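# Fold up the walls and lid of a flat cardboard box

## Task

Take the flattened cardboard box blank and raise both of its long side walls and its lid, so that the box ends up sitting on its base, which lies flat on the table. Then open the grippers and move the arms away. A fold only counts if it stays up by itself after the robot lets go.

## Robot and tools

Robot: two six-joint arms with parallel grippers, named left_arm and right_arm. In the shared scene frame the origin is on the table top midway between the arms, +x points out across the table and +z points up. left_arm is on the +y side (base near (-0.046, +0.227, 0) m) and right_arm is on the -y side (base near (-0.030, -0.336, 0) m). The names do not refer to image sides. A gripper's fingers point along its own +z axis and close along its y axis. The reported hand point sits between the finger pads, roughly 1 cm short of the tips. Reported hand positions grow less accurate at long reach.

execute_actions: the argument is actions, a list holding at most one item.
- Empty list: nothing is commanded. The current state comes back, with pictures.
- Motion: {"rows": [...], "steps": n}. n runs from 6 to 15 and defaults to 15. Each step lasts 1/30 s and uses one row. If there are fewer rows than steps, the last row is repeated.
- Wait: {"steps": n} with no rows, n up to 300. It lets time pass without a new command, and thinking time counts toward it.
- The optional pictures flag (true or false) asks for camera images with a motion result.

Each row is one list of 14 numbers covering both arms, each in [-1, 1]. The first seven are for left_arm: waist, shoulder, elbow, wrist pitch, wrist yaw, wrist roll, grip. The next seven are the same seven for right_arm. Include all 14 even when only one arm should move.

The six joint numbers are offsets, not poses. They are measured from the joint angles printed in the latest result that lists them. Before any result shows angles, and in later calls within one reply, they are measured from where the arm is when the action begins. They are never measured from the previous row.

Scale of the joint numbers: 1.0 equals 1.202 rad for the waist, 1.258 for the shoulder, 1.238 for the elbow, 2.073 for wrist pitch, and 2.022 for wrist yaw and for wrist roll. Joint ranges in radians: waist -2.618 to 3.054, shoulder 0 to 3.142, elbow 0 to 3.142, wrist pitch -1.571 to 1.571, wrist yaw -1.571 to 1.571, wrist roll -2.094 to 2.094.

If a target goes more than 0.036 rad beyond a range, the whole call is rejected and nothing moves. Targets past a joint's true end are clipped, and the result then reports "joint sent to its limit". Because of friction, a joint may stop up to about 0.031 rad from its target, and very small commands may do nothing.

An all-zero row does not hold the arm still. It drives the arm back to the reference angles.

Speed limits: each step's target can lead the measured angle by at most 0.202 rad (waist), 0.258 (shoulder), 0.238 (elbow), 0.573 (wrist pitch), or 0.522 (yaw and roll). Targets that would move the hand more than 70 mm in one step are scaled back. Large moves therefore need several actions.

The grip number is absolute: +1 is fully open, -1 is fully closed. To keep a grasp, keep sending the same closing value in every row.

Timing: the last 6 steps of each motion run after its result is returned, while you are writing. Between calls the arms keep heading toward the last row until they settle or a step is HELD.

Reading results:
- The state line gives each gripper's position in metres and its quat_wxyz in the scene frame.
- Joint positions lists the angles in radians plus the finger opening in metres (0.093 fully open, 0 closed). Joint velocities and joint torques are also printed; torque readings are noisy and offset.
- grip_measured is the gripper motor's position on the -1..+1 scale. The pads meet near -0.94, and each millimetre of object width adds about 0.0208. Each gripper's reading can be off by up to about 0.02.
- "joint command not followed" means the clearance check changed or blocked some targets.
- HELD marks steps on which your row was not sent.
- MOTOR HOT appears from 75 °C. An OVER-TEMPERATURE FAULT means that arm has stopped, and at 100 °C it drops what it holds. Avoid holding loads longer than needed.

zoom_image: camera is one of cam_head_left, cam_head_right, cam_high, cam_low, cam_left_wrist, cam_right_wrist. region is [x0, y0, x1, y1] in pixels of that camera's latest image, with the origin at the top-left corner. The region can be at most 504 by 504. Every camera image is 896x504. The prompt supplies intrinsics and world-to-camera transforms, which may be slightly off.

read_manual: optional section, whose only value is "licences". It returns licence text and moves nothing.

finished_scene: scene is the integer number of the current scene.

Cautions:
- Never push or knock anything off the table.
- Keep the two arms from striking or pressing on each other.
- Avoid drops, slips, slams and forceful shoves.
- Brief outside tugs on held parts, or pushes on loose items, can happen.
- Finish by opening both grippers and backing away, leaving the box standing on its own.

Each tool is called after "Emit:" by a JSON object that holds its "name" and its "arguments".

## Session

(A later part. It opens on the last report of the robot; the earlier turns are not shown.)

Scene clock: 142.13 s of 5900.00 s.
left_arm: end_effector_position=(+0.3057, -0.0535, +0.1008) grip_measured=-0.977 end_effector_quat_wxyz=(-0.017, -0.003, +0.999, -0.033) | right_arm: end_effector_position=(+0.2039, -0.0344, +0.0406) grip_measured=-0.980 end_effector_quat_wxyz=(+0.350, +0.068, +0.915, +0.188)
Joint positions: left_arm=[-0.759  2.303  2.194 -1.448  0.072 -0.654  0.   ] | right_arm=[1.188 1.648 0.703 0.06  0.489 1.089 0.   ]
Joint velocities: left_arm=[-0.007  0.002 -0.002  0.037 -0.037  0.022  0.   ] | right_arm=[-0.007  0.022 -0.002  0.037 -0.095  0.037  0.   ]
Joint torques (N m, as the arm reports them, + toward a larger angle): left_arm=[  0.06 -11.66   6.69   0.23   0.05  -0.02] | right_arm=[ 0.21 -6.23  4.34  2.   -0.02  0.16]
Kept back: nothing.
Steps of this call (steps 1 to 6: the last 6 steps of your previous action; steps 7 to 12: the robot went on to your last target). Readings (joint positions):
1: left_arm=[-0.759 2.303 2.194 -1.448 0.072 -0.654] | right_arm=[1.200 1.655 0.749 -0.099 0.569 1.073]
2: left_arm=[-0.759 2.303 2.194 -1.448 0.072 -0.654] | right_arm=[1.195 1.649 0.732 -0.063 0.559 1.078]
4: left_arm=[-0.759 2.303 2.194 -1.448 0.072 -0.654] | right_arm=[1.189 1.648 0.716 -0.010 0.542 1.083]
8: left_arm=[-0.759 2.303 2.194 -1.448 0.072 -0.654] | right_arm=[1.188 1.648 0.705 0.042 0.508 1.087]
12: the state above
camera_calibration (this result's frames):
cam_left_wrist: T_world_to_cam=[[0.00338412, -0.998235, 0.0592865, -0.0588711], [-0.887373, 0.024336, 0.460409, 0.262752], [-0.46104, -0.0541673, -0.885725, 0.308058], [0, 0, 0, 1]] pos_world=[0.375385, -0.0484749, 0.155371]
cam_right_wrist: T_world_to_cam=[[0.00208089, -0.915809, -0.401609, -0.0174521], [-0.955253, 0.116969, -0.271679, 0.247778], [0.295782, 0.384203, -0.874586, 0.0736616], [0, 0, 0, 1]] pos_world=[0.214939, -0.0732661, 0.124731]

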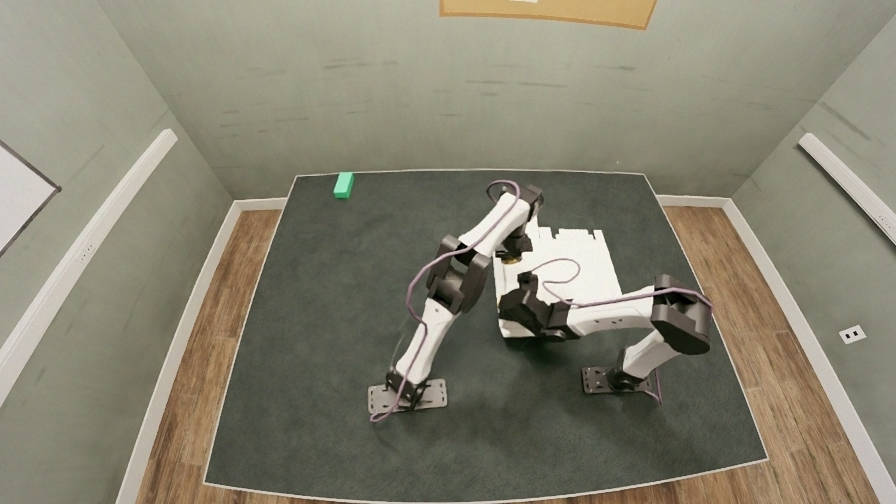

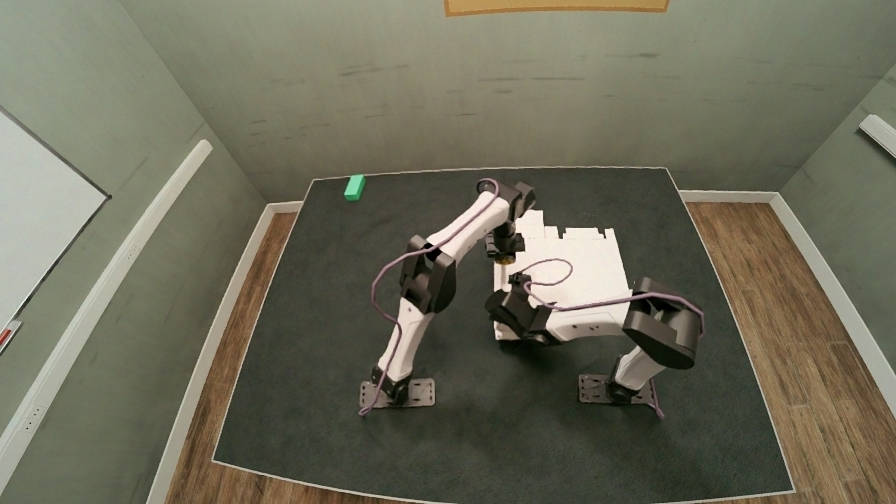

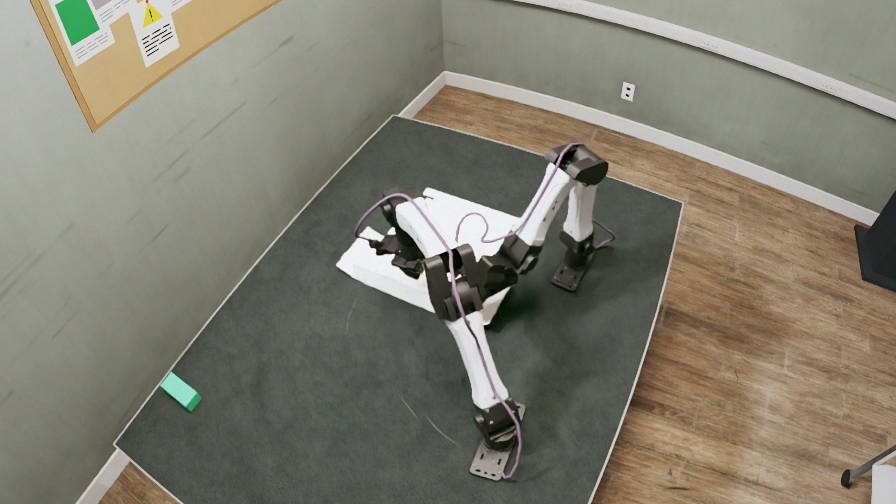

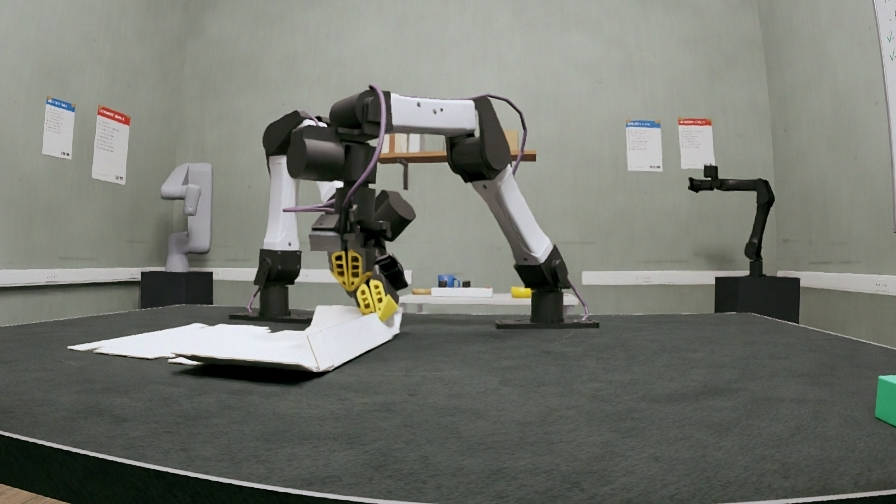

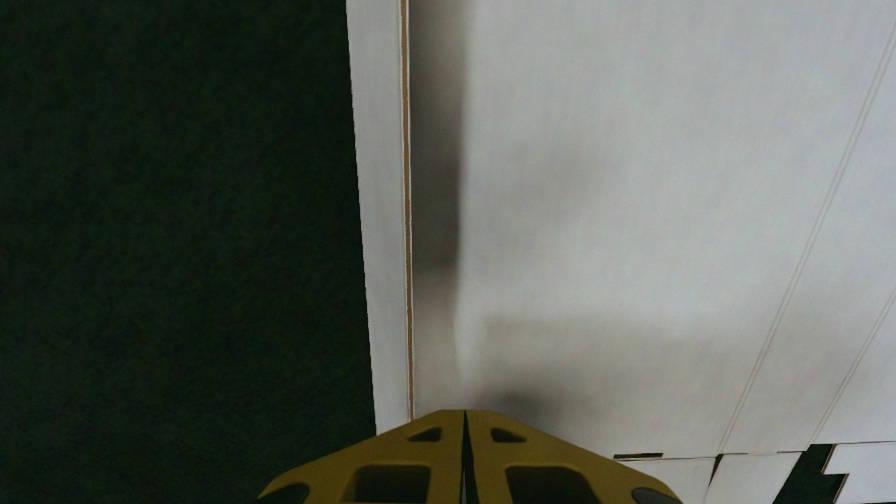

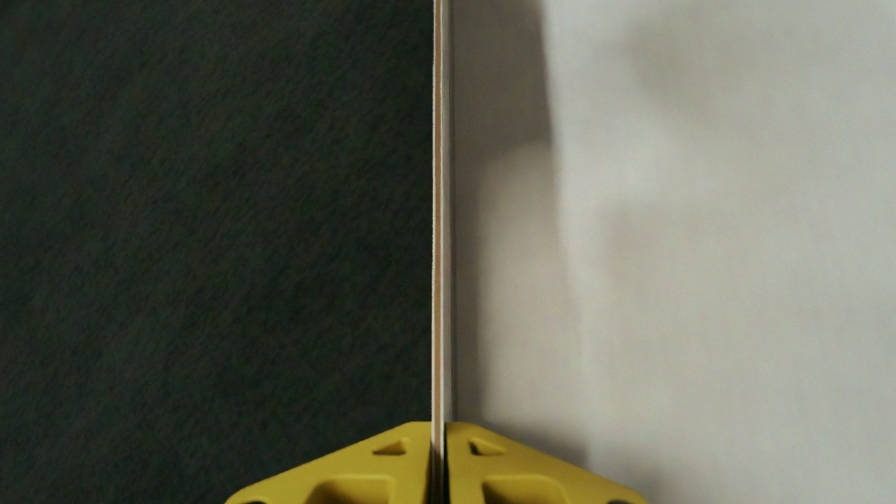

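Emit:
{"name": "execute_actions", "arguments": {"actions": [{"rows": [[0,0,0,0,0,0,-1, -0.003,0.014,-0.021,0.040,-0.015,0.009,-1],[0,0,0,0,0,0,-1, -0.007,0.028,-0.042,0.079,-0.025,0.018,-1],[0,0,0,0,0,0,-1, -0.010,0.042,-0.063,0.119,-0.035,0.027,-1],[0,0,0,0,0,0,-1, -0.013,0.056,-0.084,0.158,-0.045,0.036,-1],[0,0,0,0,0,0,-1, -0.017,0.071,-0.104,0.198,-0.055,0.044,-1],[0,0,0,0,0,0,-1, -0.020,0.085,-0.125,0.237,-0.065,0.053,-1],[0,0,0,0,0,0,-1, -0.023,0.099,-0.146,0.277,-0.075,0.062,-1],[0,0,0,0,0,0,-1, -0.027,0.113,-0.167,0.316,-0.085,0.071,-1],[0,0,0,0,0,0,-1, -0.030,0.130,-0.190,0.358,-0.096,0.080,-1]], "steps": 15}]}}

Emit:
{"name": "execute_actions", "arguments": {"actions": [{"steps": 12}], "pictures": true}}

Scene clock: 142.93 s of 5900.00 s.
left_arm: end_effector_position=(+0.3057, -0.0535, +0.1008) grip_measured=-0.977 end_effector_quat_wxyz=(-0.017, -0.003, +0.999, -0.033) | right_arm: end_effector_position=(+0.2093, -0.0173, +0.0304) grip_measured=-0.981 end_effector_quat_wxyz=(+0.348, +0.125, +0.874, +0.317)
Joint positions: left_arm=[-0.759  2.303  2.194 -1.448  0.072 -0.654  0.   ] | right_arm=[1.163 1.737 0.551 0.533 0.407 1.175 0.   ]
Joint velocities: left_arm=[-0.002 -0.002  0.007  0.022  0.022  0.007  0.   ] | right_arm=[-0.144  0.51  -0.755  2.352 -0.403  0.476  0.   ]
Joint torques (N m, as the arm reports them, + toward a larger angle): left_arm=[  0.17 -12.45   5.9    0.41   0.03  -0.04] | right_arm=[ 0.21 -3.81  2.38  1.12 -0.25  0.  ]
Steps of this call (steps 1 to 15: the robot went on to your last target; steps 16 to 24: the first 9 steps of this action). Readings (joint positions):
16: left_arm=[-0.759 2.303 2.194 -1.448 0.072 -0.654] | right_arm=[1.188 1.648 0.702 0.076 0.480 1.092]
17: left_arm=[-0.759 2.303 2.194 -1.448 0.072 -0.654] | right_arm=[1.187 1.651 0.696 0.096 0.478 1.095]
19: left_arm=[-0.759 2.303 2.194 -1.448 0.072 -0.654] | right_arm=[1.184 1.667 0.667 0.182 0.464 1.107]
23: left_arm=[-0.759 2.303 2.194 -1.448 0.072 -0.654] | right_arm=[1.168 1.720 0.576 0.454 0.422 1.159]
24: the state above

Scene clock: 143.33 s of 5900.00 s.
left_arm: end_effector_position=(+0.3057, -0.0535, +0.1008) grip_measured=-0.977 end_effector_quat_wxyz=(-0.017, -0.003, +0.999, -0.033) | right_arm: end_effector_position=(+0.2063, -0.0058, +0.0318) grip_measured=-0.981 end_effector_quat_wxyz=(+0.327, +0.143, +0.848, +0.391)
Joint positions: left_arm=[-0.759  2.303  2.194 -1.448  0.072 -0.654  0.   ] | right_arm=[1.152 1.795 0.491 0.771 0.328 1.229 0.   ]
Joint velocities: left_arm=[-0.007  0.012 -0.002  0.007  0.066 -0.022  0.   ] | right_arm=[-0.002  0.002 -0.012  0.066 -0.051 -0.022  0.   ]
Joint torques (N m, as the arm reports them, + toward a larger angle): left_arm=[  0.09 -12.54   5.84   0.43   0.05  -0.03] | right_arm=[ 0.43 -6.17  3.13  2.28 -0.13  0.11]
Kept back: nothing.
Steps of this call (steps 1 to 6: the last 6 steps of your previous action; steps 7 to 12: the robot went on to your last target). Readings (joint positions):
1: left_arm=[-0.759 2.303 2.194 -1.448 0.072 -0.654] | right_arm=[1.158 1.753 0.529 0.602 0.395 1.189]
2: left_arm=[-0.759 2.303 2.194 -1.448 0.072 -0.654] | right_arm=[1.155 1.764 0.515 0.650 0.386 1.200]
4: left_arm=[-0.759 2.303 2.194 -1.448 0.072 -0.654] | right_arm=[1.152 1.780 0.499 0.710 0.369 1.213]
8: left_arm=[-0.759 2.303 2.194 -1.448 0.072 -0.654] | right_arm=[1.152 1.793 0.493 0.756 0.339 1.225]
12: the state above
camera_calibration (this result's frames):
cam_left_wrist: T_world_to_cam=[[0.00338412, -0.998235, 0.0592865, -0.0588711], [-0.887373, 0.024336, 0.460409, 0.262752], [-0.46104, -0.0541673, -0.885725, 0.308058], [0, 0, 0, 1]] pos_world=[0.375385, -0.0484749, 0.155371]
cam_right_wrist: T_world_to_cam=[[0.00662193, -0.646015, -0.763296, 0.0172843], [-0.955041, 0.222165, -0.196314, 0.242493], [0.296399, 0.730279, -0.6155, 0.0478664], [0, 0, 0, 1]] pos_world=[0.217289, -0.0776633, 0.0902596]

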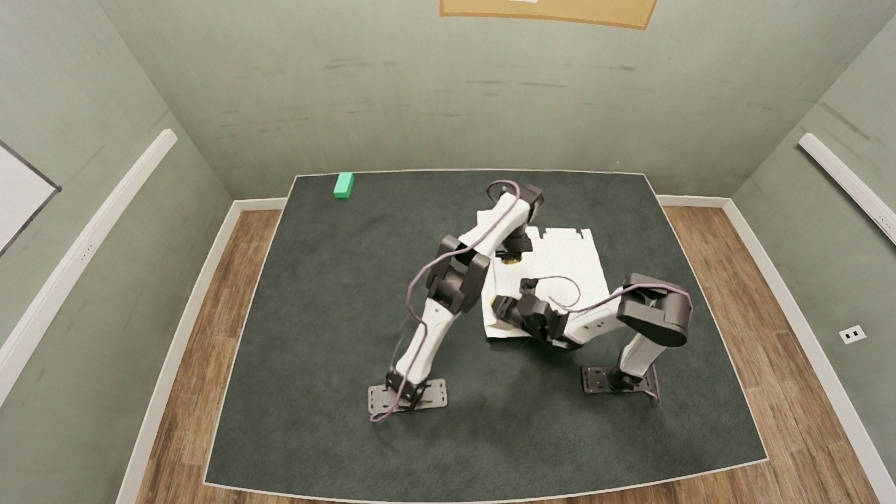

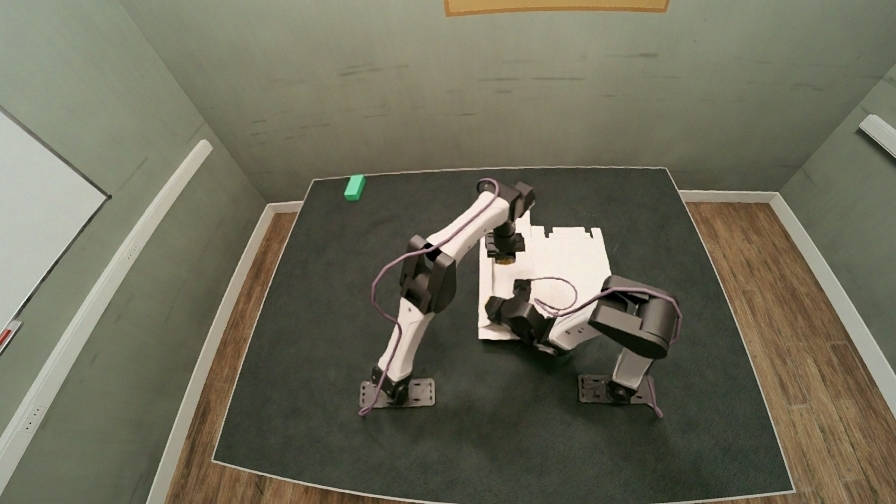

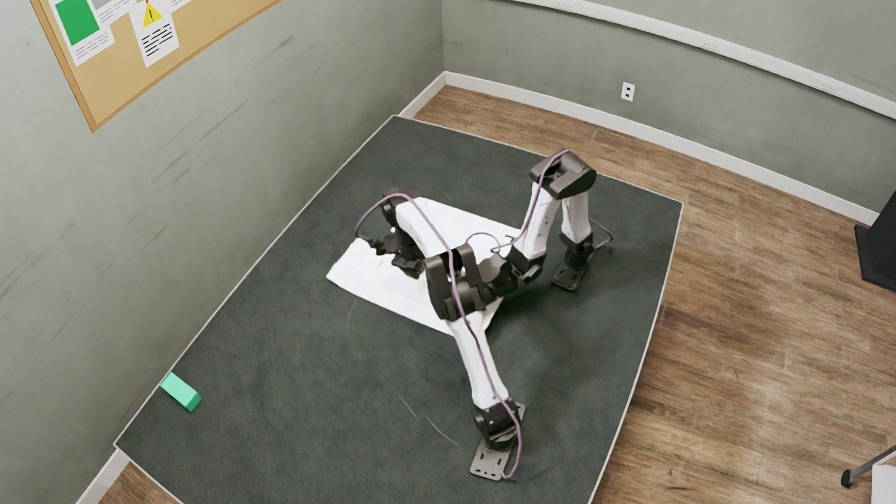

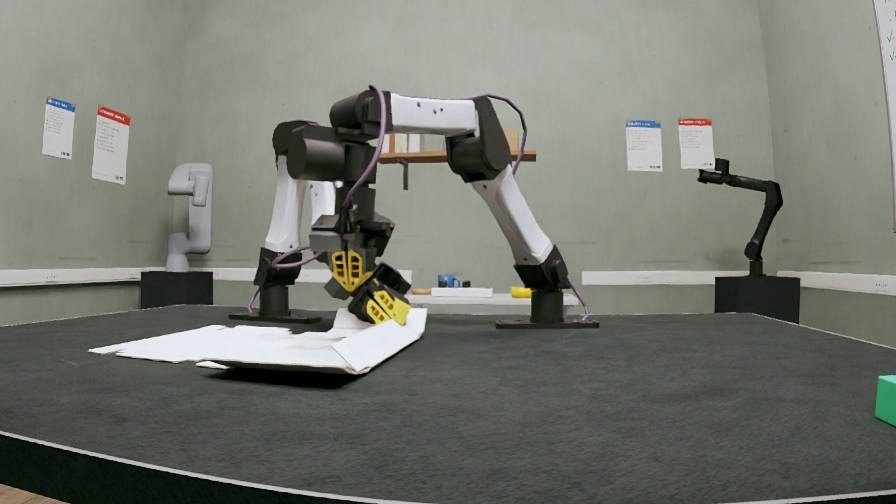

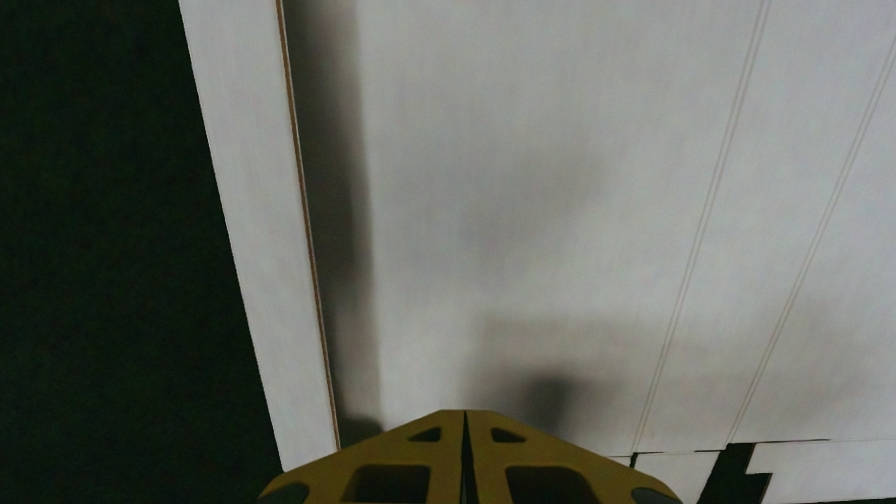

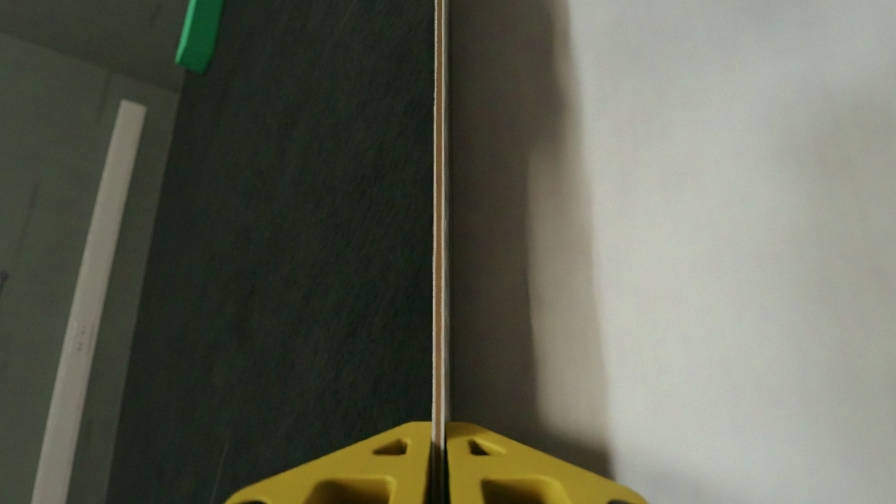

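Emit:
{"name": "execute_actions", "arguments": {"actions": [{"rows": [[0.077,0.022,-0.075,0.052,-0.036,0.049,-1, 0,0,0,0,0,0,-1]], "steps": 12}]}}

Scene clock: 144.80 s of 5900.00 s.
left_arm: end_effector_position=(+0.3331, -0.0131, +0.0735) grip_measured=-0.977 end_effector_quat_wxyz=(-0.014, -0.016, +1.000, -0.008) | right_arm: end_effector_position=(+0.2060, -0.0040, +0.0335) grip_measured=-0.981 end_effector_quat_wxyz=(+0.325, +0.143, +0.847, +0.396)
Joint positions: left_arm=[-0.667  2.323  2.12  -1.383  0.029 -0.585  0.   ] | right_arm=[1.152 1.795 0.491 0.781 0.321 1.231 0.   ]
Joint velocities: left_arm=[ 0.379  0.134 -0.12   0.037 -0.198  0.198  0.   ] | right_arm=[ 0.017 -0.002  0.002  0.051  0.007 -0.037  0.   ]
Joint torques (N m, as the arm reports them, + toward a larger angle): left_arm=[ -1.95 -12.86   4.98   0.57   0.08   0.02] | right_arm=[ 0.38 -7.59  5.08  1.97  0.18 -0.16]
Steps of this call (steps 1 to 30: the robot went on to your last target; steps 31 to 38: nothing new was sent; steps 39 to 44: the first 6 steps of this action). Readings (joint positions):
39: left_arm=[-0.752 2.303 2.180 -1.433 0.068 -0.638] | right_arm=[1.152 1.795 0.491 0.781 0.321 1.231]
40: left_arm=[-0.740 2.301 2.163 -1.417 0.062 -0.622] | right_arm=[1.152 1.795 0.491 0.781 0.321 1.231]
42: left_arm=[-0.701 2.311 2.134 -1.394 0.045 -0.599] | right_arm=[1.152 1.795 0.491 0.781 0.321 1.231]
44: the state above

Emit:
{"name": "execute_actions", "arguments": {"actions": [{"rows": [[0,0.012,-0.097,0.072,-0.016,0.015,-1, 0,0,0,0,0,0,-1]], "steps": 15}], "pictures": true}}

Scene clock: 145.30 s of 5900.00 s.
left_arm: end_effector_position=(+0.3356, -0.0078, +0.0465) grip_measured=-0.977 end_effector_quat_wxyz=(-0.010, -0.006, +1.000, +0.002) | right_arm: end_effector_position=(+0.2049, -0.0062, +0.0293) grip_measured=-0.981 end_effector_quat_wxyz=(+0.325, +0.138, +0.852, +0.386)
Joint positions: left_arm=[-0.662  2.328  2.022 -1.285  0.007 -0.562  0.   ] | right_arm=[1.152 1.796 0.491 0.761 0.322 1.221 0.   ]
Joint velocities: left_arm=[ 0.007 -0.002 -0.002 -0.022  0.007  0.066  0.   ] | right_arm=[-0.002 -0.002 -0.027 -0.007 -0.007 -0.007  0.   ]
Joint torques (N m, as the arm reports them, + toward a larger angle): left_arm=[ -0.41 -12.02   4.24   0.87  -0.11   0.01] | right_arm=[ 0.41 -7.63  5.08  2.28  0.11 -0.01]
Steps of this call (steps 1 to 6: the last 6 steps of your previous action; steps 7 to 15: the first 9 steps of this action). Readings (joint positions):
7: left_arm=[-0.659 2.326 2.095 -1.344 0.011 -0.566] | right_arm=[1.152 1.795 0.491 0.781 0.321 1.231]
8: left_arm=[-0.661 2.322 2.070 -1.322 0.011 -0.565] | right_arm=[1.152 1.795 0.491 0.781 0.321 1.231]
10: left_arm=[-0.662 2.326 2.035 -1.297 0.009 -0.563] | right_arm=[1.152 1.795 0.491 0.774 0.321 1.231]
14: left_arm=[-0.662 2.328 2.022 -1.286 0.007 -0.562] | right_arm=[1.152 1.796 0.491 0.761 0.321 1.222]
15: the state above
camera_calibration (this result's frames):
cam_left_wrist: T_world_to_cam=[[0.00821739, -0.999904, -0.0111372, -0.00841208], [-0.893019, -0.0123495, 0.44985, 0.315259], [-0.449945, 0.00624913, -0.893035, 0.273388], [0, 0, 0, 1]] pos_world=[0.404611, -0.00622641, 0.102232]
cam_right_wrist: T_world_to_cam=[[0.0094226, -0.655899, -0.75479, 0.014197], [-0.957689, 0.211216, -0.195498, 0.241269], [0.28765, 0.724696, -0.626157, 0.0490996], [0, 0, 0, 1]] pos_world=[0.216804, -0.0772304, 0.0886275]

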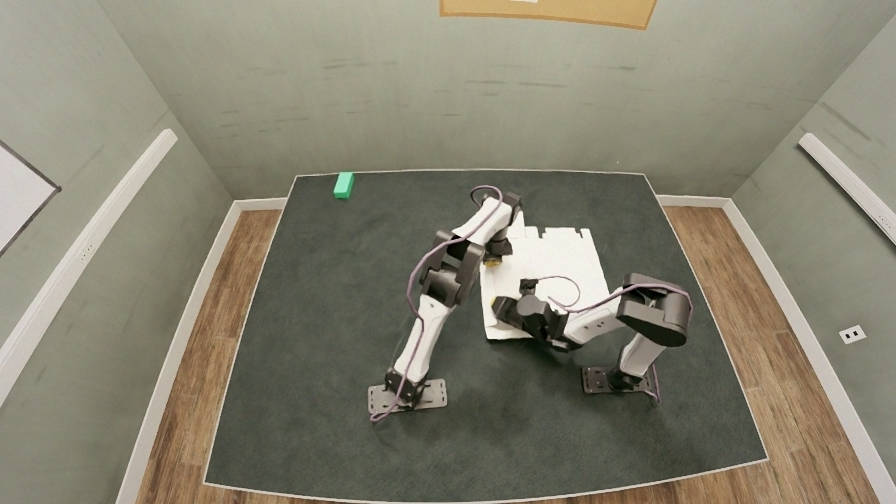

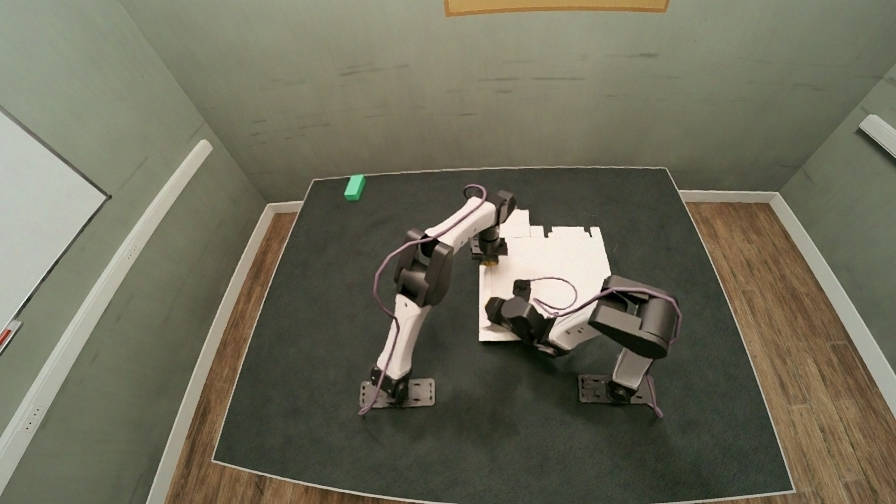

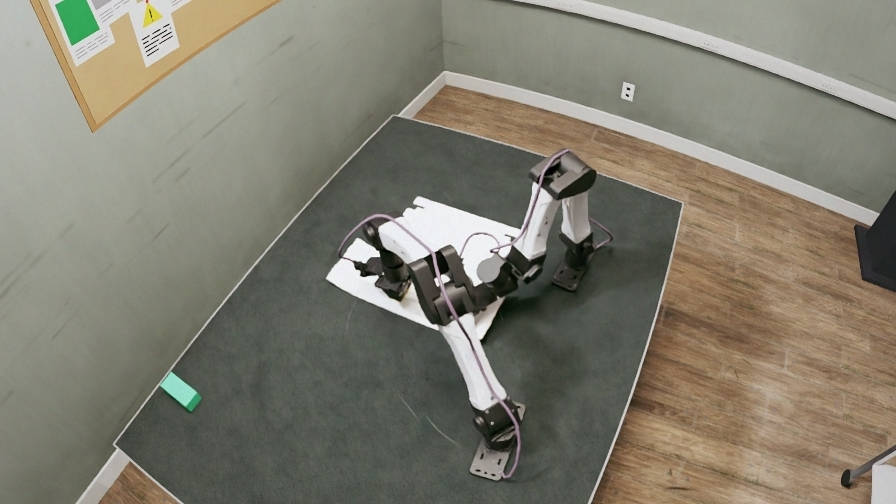

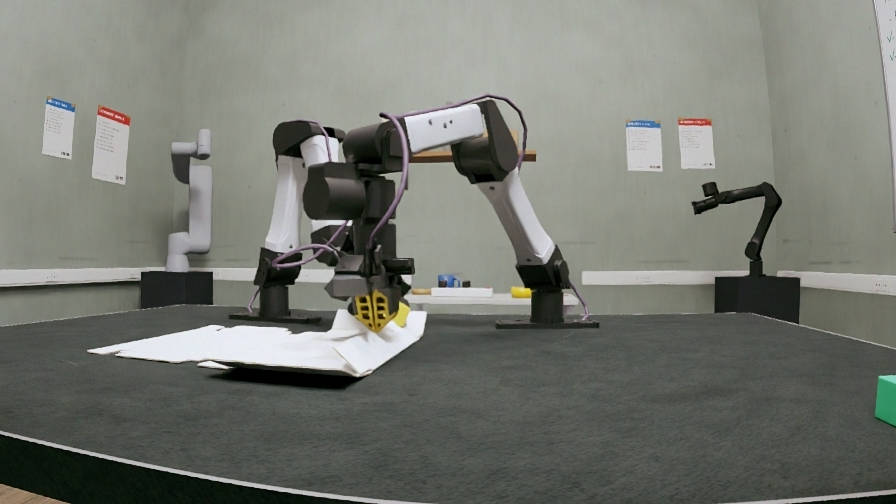

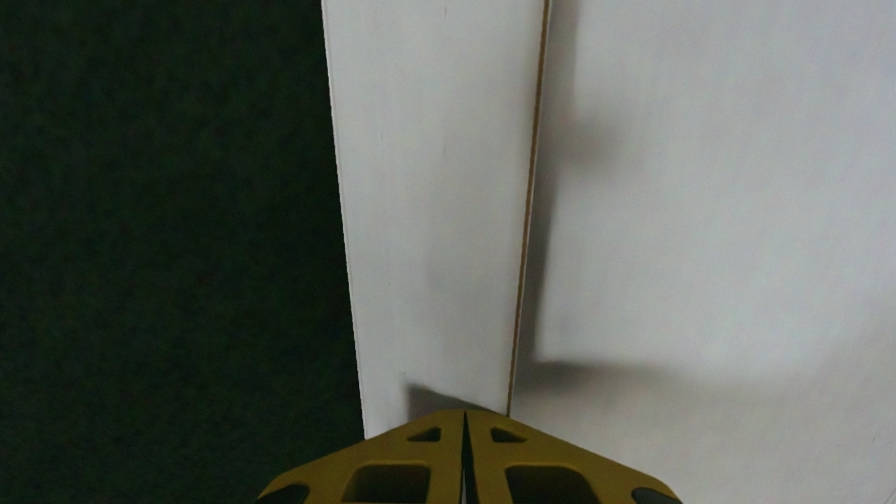

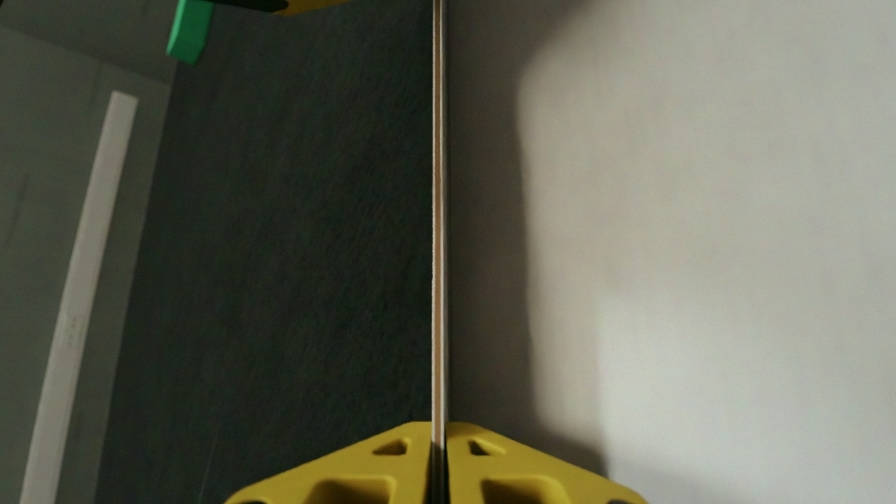

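Emit:
{"name": "execute_actions", "arguments": {"actions": [{"rows": [[0,0.012,-0.036,0.038,0,0,-1, 0,0,0,0,0,0,0.0],[0,0.012,-0.036,0.038,0,0,-1, 0,0,0,0,0,0,0.0],[0,0.012,-0.036,0.038,0,0,-1, 0,0,0,0,0,0,0.0],[0,0.012,-0.036,0.038,0,0,-1, 0,0,0,0,0,0,0.0],[0,0.012,-0.036,0.038,0,0,-1, 0,0,0,0,0,0,0.0],[0,0.012,-0.036,0.038,0,0,-1, 0.014,-0.07,-0.035,-0.023,0.003,0.005,0.0],[0,0.012,-0.036,0.038,0,0,-1, 0.028,-0.14,-0.07,-0.046,0.006,0.01,0.0],[0,0.012,-0.036,0.038,0,0,-1, 0.041,-0.213,-0.104,-0.070,0.009,0.015,0.0]], "steps": 15}], "pictures": true}}

Scene clock: 146.33 s of 5900.00 s.
left_arm: end_effector_position=(+0.3367, -0.0082, +0.0441) grip_measured=-0.977 end_effector_quat_wxyz=(-0.008, -0.006, +1.000, +0.001) | right_arm: end_effector_position=(+0.1869, -0.0171, +0.0562) grip_measured=-0.002 end_effector_quat_wxyz=(+0.323, +0.132, +0.844, +0.408)
Joint positions: left_arm=[-0.662  2.328  2.012 -1.27   0.006 -0.561  0.   ] | right_arm=[1.181 1.626 0.417 0.704 0.323 1.229 0.045]
Joint velocities: left_arm=[ 0.002 -0.002 -0.007 -0.066  0.007  0.037  0.   ] | right_arm=[ 0.325 -1.78  -0.828 -0.549  0.066  0.066 -0.   ]
Joint torques (N m, as the arm reports them, + toward a larger angle): left_arm=[  0.1  -11.52   3.22   1.08   0.    -0.03] | right_arm=[ 0.56 -5.4   5.23  2.09  0.18 -0.02]
Steps of this call (steps 1 to 6: the last 6 steps of your previous action; steps 7 to 15: the robot went on to your last target; steps 16 to 22: nothing new was sent; steps 23 to 31: the first 9 steps of this action). Readings (joint positions):
23: left_arm=[-0.662 2.328 2.018 -1.280 0.006 -0.561] | right_arm=[1.152 1.796 0.491 0.760 0.323 1.221]
24: left_arm=[-0.662 2.328 2.016 -1.278 0.006 -0.561] | right_arm=[1.152 1.796 0.491 0.760 0.323 1.221]
26: left_arm=[-0.662 2.328 2.014 -1.272 0.006 -0.561] | right_arm=[1.155 1.792 0.491 0.784 0.320 1.221]
30: left_arm=[-0.662 2.328 2.012 -1.270 0.006 -0.561] | right_arm=[1.169 1.691 0.449 0.729 0.321 1.226]
31: the state above
camera_calibration (this result's frames):
cam_left_wrist: T_world_to_cam=[[0.00710899, -0.999934, -0.00906431, -0.0086381], [-0.895481, -0.0104001, 0.444978, 0.318421], [-0.445043, 0.00495357, -0.895495, 0.270186], [0, 0, 0, 1]] pos_world=[0.405446, -0.00666431, 0.100181]
cam_right_wrist: T_world_to_cam=[[0.0352405, -0.625018, -0.779814, 0.0246977], [-0.959832, 0.196166, -0.200602, 0.231984], [0.278352, 0.75556, -0.593, 0.0794231], [0, 0, 0, 1]] pos_world=[0.199687, -0.0900796, 0.112894]

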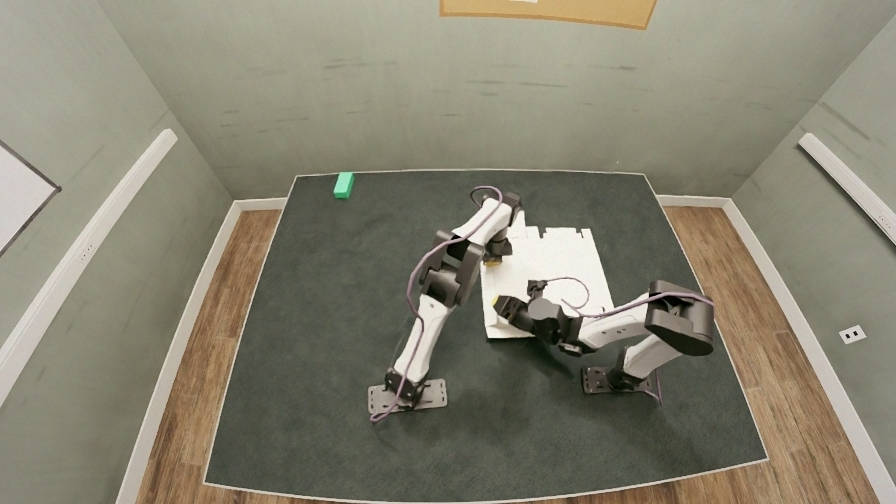

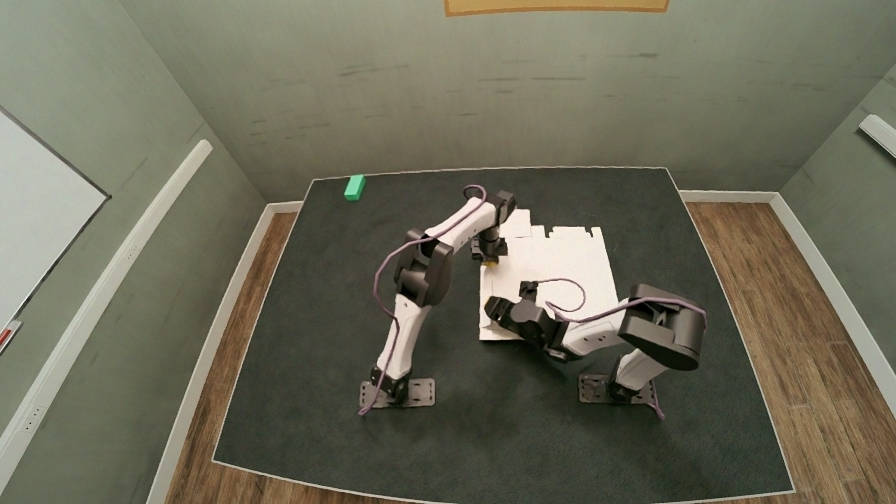

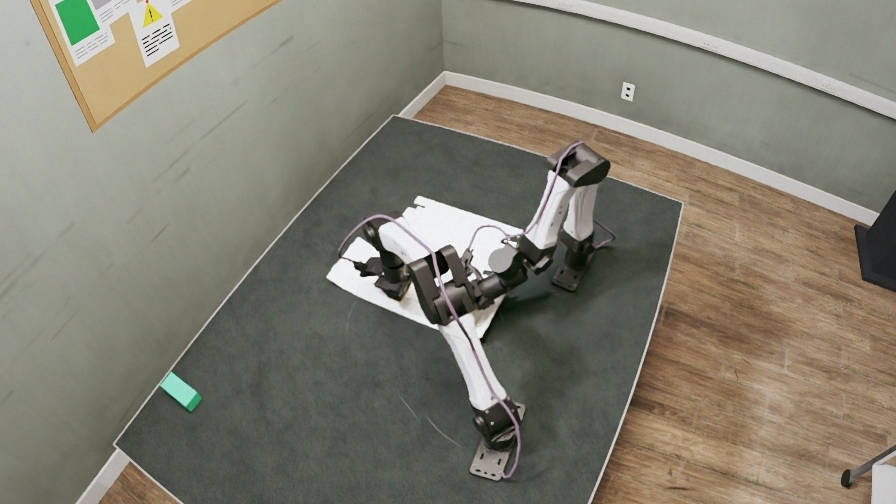

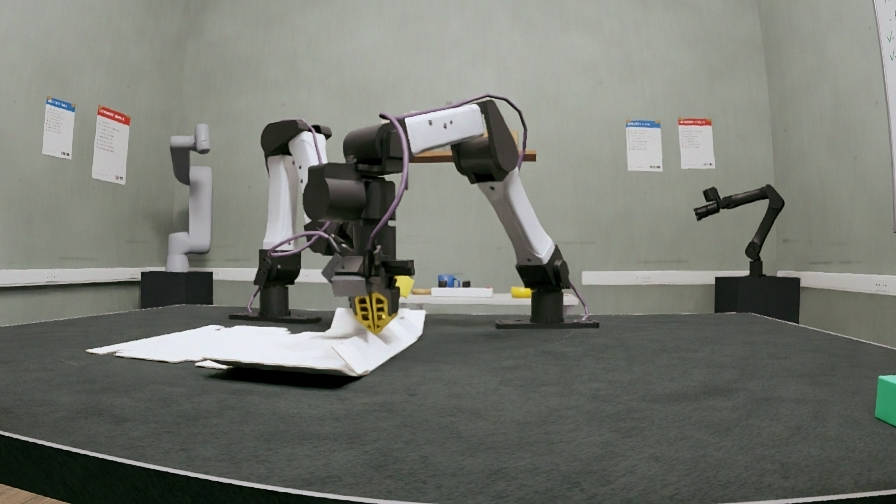

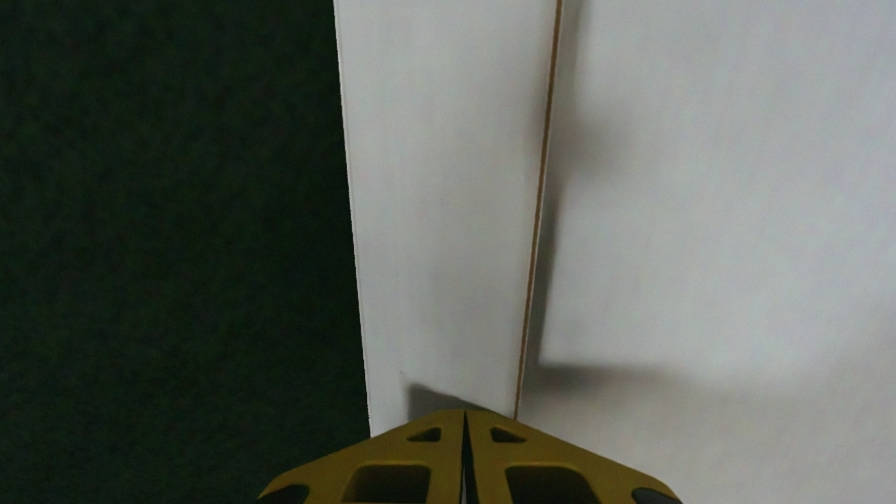

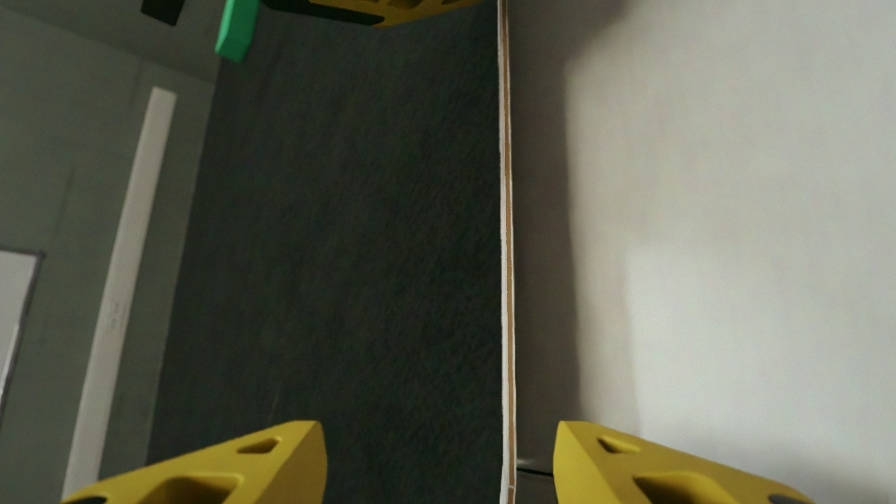

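Emit:
{"name": "execute_actions", "arguments": {"actions": [{"rows": [[0,0.015,-0.02,0.018,0,0,-1, 0.017,-0.078,-0.044,-0.042,0.008,0.010,0.0],[0,0.02,-0.03,0.027,0,0,-1, 0.017,-0.078,-0.044,-0.042,0.008,0.010,0.0],[0,0.025,-0.04,0.036,0,0,-1, 0.017,-0.078,-0.044,-0.042,0.008,0.010,0.0],[0,0.03,-0.05,0.045,0,0,-1, 0.017,-0.078,-0.044,-0.042,0.008,0.010,-1],[0,0.04,-0.059,0.053,0,0,-1, 0.017,-0.078,-0.044,-0.042,0.008,0.010,-1]], "steps": 15}], "pictures": true}}

Scene clock: 147.07 s of 5900.00 s.
left_arm: end_effector_position=(+0.3376, -0.0100, +0.0360) grip_measured=-0.977 end_effector_quat_wxyz=(-0.005, -0.006, +1.000, -0.004) | right_arm: end_effector_position=(+0.1771, -0.0270, +0.0616) grip_measured=-0.982 end_effector_quat_wxyz=(+0.318, +0.130, +0.849, +0.402)
Joint positions: left_arm=[-0.662  2.328  1.98  -1.227  0.012 -0.561  0.   ] | right_arm=[1.195 1.535 0.388 0.622 0.329 1.24  0.   ]
Joint velocities: left_arm=[-0.012 -0.012 -0.017  0.139  0.051  0.022  0.   ] | right_arm=[-0.007  0.007  0.007 -0.051 -0.095 -0.051  0.   ]
Joint torques (N m, as the arm reports them, + toward a larger angle): left_arm=[ 0.09 -9.12  2.89  1.05 -0.15 -0.04] | right_arm=[ 0.88 -6.44  3.78  2.02  0.22 -0.03]
Steps of this call (steps 1 to 6: the last 6 steps of your previous action; steps 7 to 13: the robot went on to your last target; steps 14 to 22: the first 9 steps of this action). Readings (joint positions):
14: left_arm=[-0.662 2.328 2.012 -1.270 0.006 -0.561] | right_arm=[1.195 1.535 0.388 0.624 0.329 1.240]
15: left_arm=[-0.662 2.328 2.012 -1.270 0.006 -0.561] | right_arm=[1.195 1.535 0.388 0.624 0.329 1.240]
17: left_arm=[-0.662 2.328 2.004 -1.261 0.006 -0.561] | right_arm=[1.195 1.535 0.388 0.623 0.329 1.240]
21: left_arm=[-0.662 2.328 1.982 -1.230 0.011 -0.561] | right_arm=[1.195 1.535 0.388 0.622 0.329 1.240]
22: the state above
camera_calibration (this result's frames):
cam_left_wrist: T_world_to_cam=[[0.00718774, -0.999973, 0.00167995, -0.0109283], [-0.897727, -0.00571275, 0.440514, 0.323754], [-0.440493, -0.00467443, -0.897744, 0.261714], [0, 0, 0, 1]] pos_world=[0.406005, -0.00785515, 0.0923521]
cam_right_wrist: T_world_to_cam=[[0.0277308, -0.634728, -0.772238, 0.0235985], [-0.96314, 0.18982, -0.190605, 0.225415], [0.267568, 0.749058, -0.606068, 0.0954037], [0, 0, 0, 1]] pos_world=[0.190924, -0.0992724, 0.11901]

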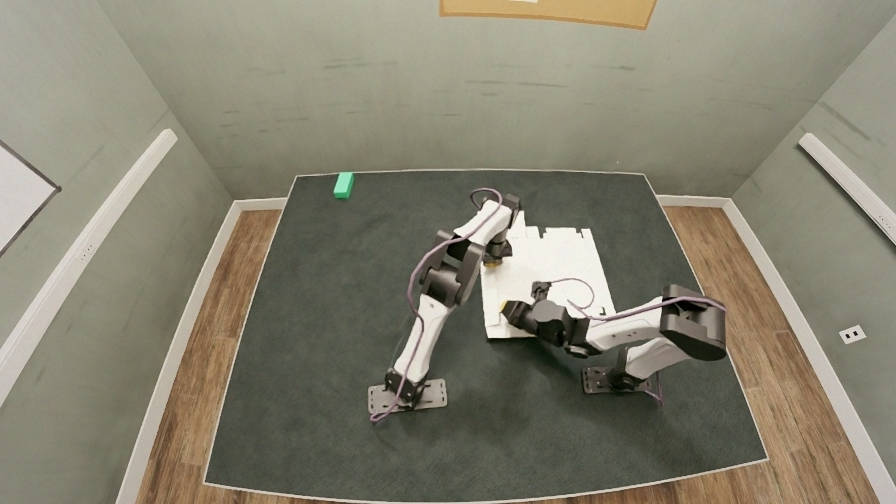

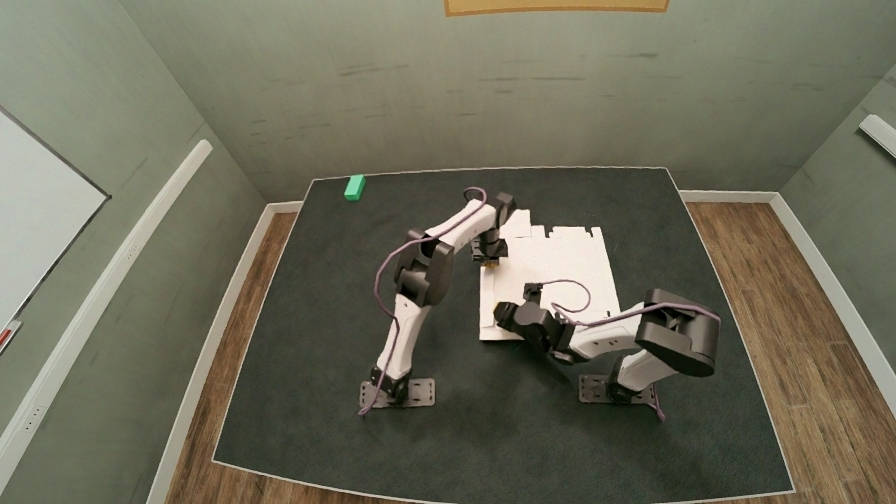

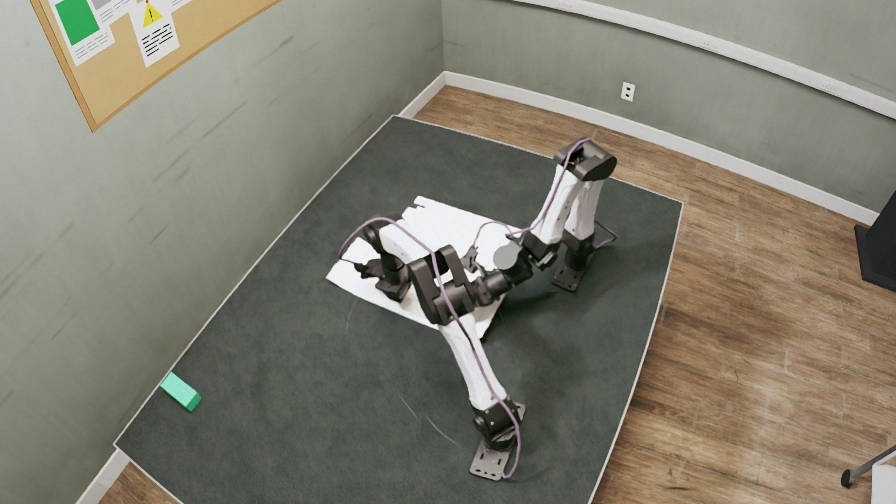

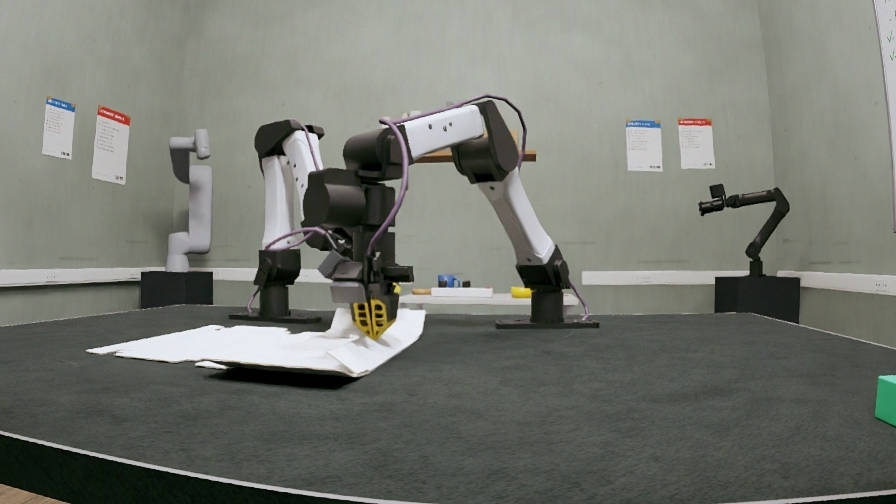

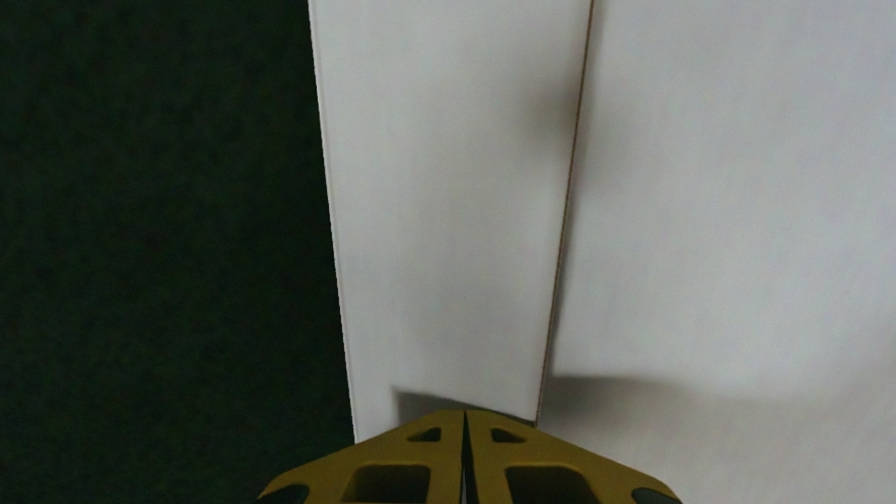

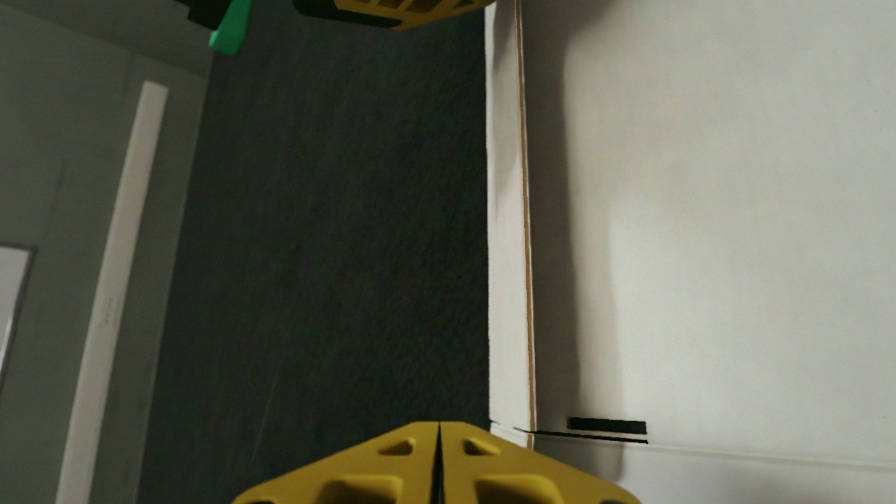

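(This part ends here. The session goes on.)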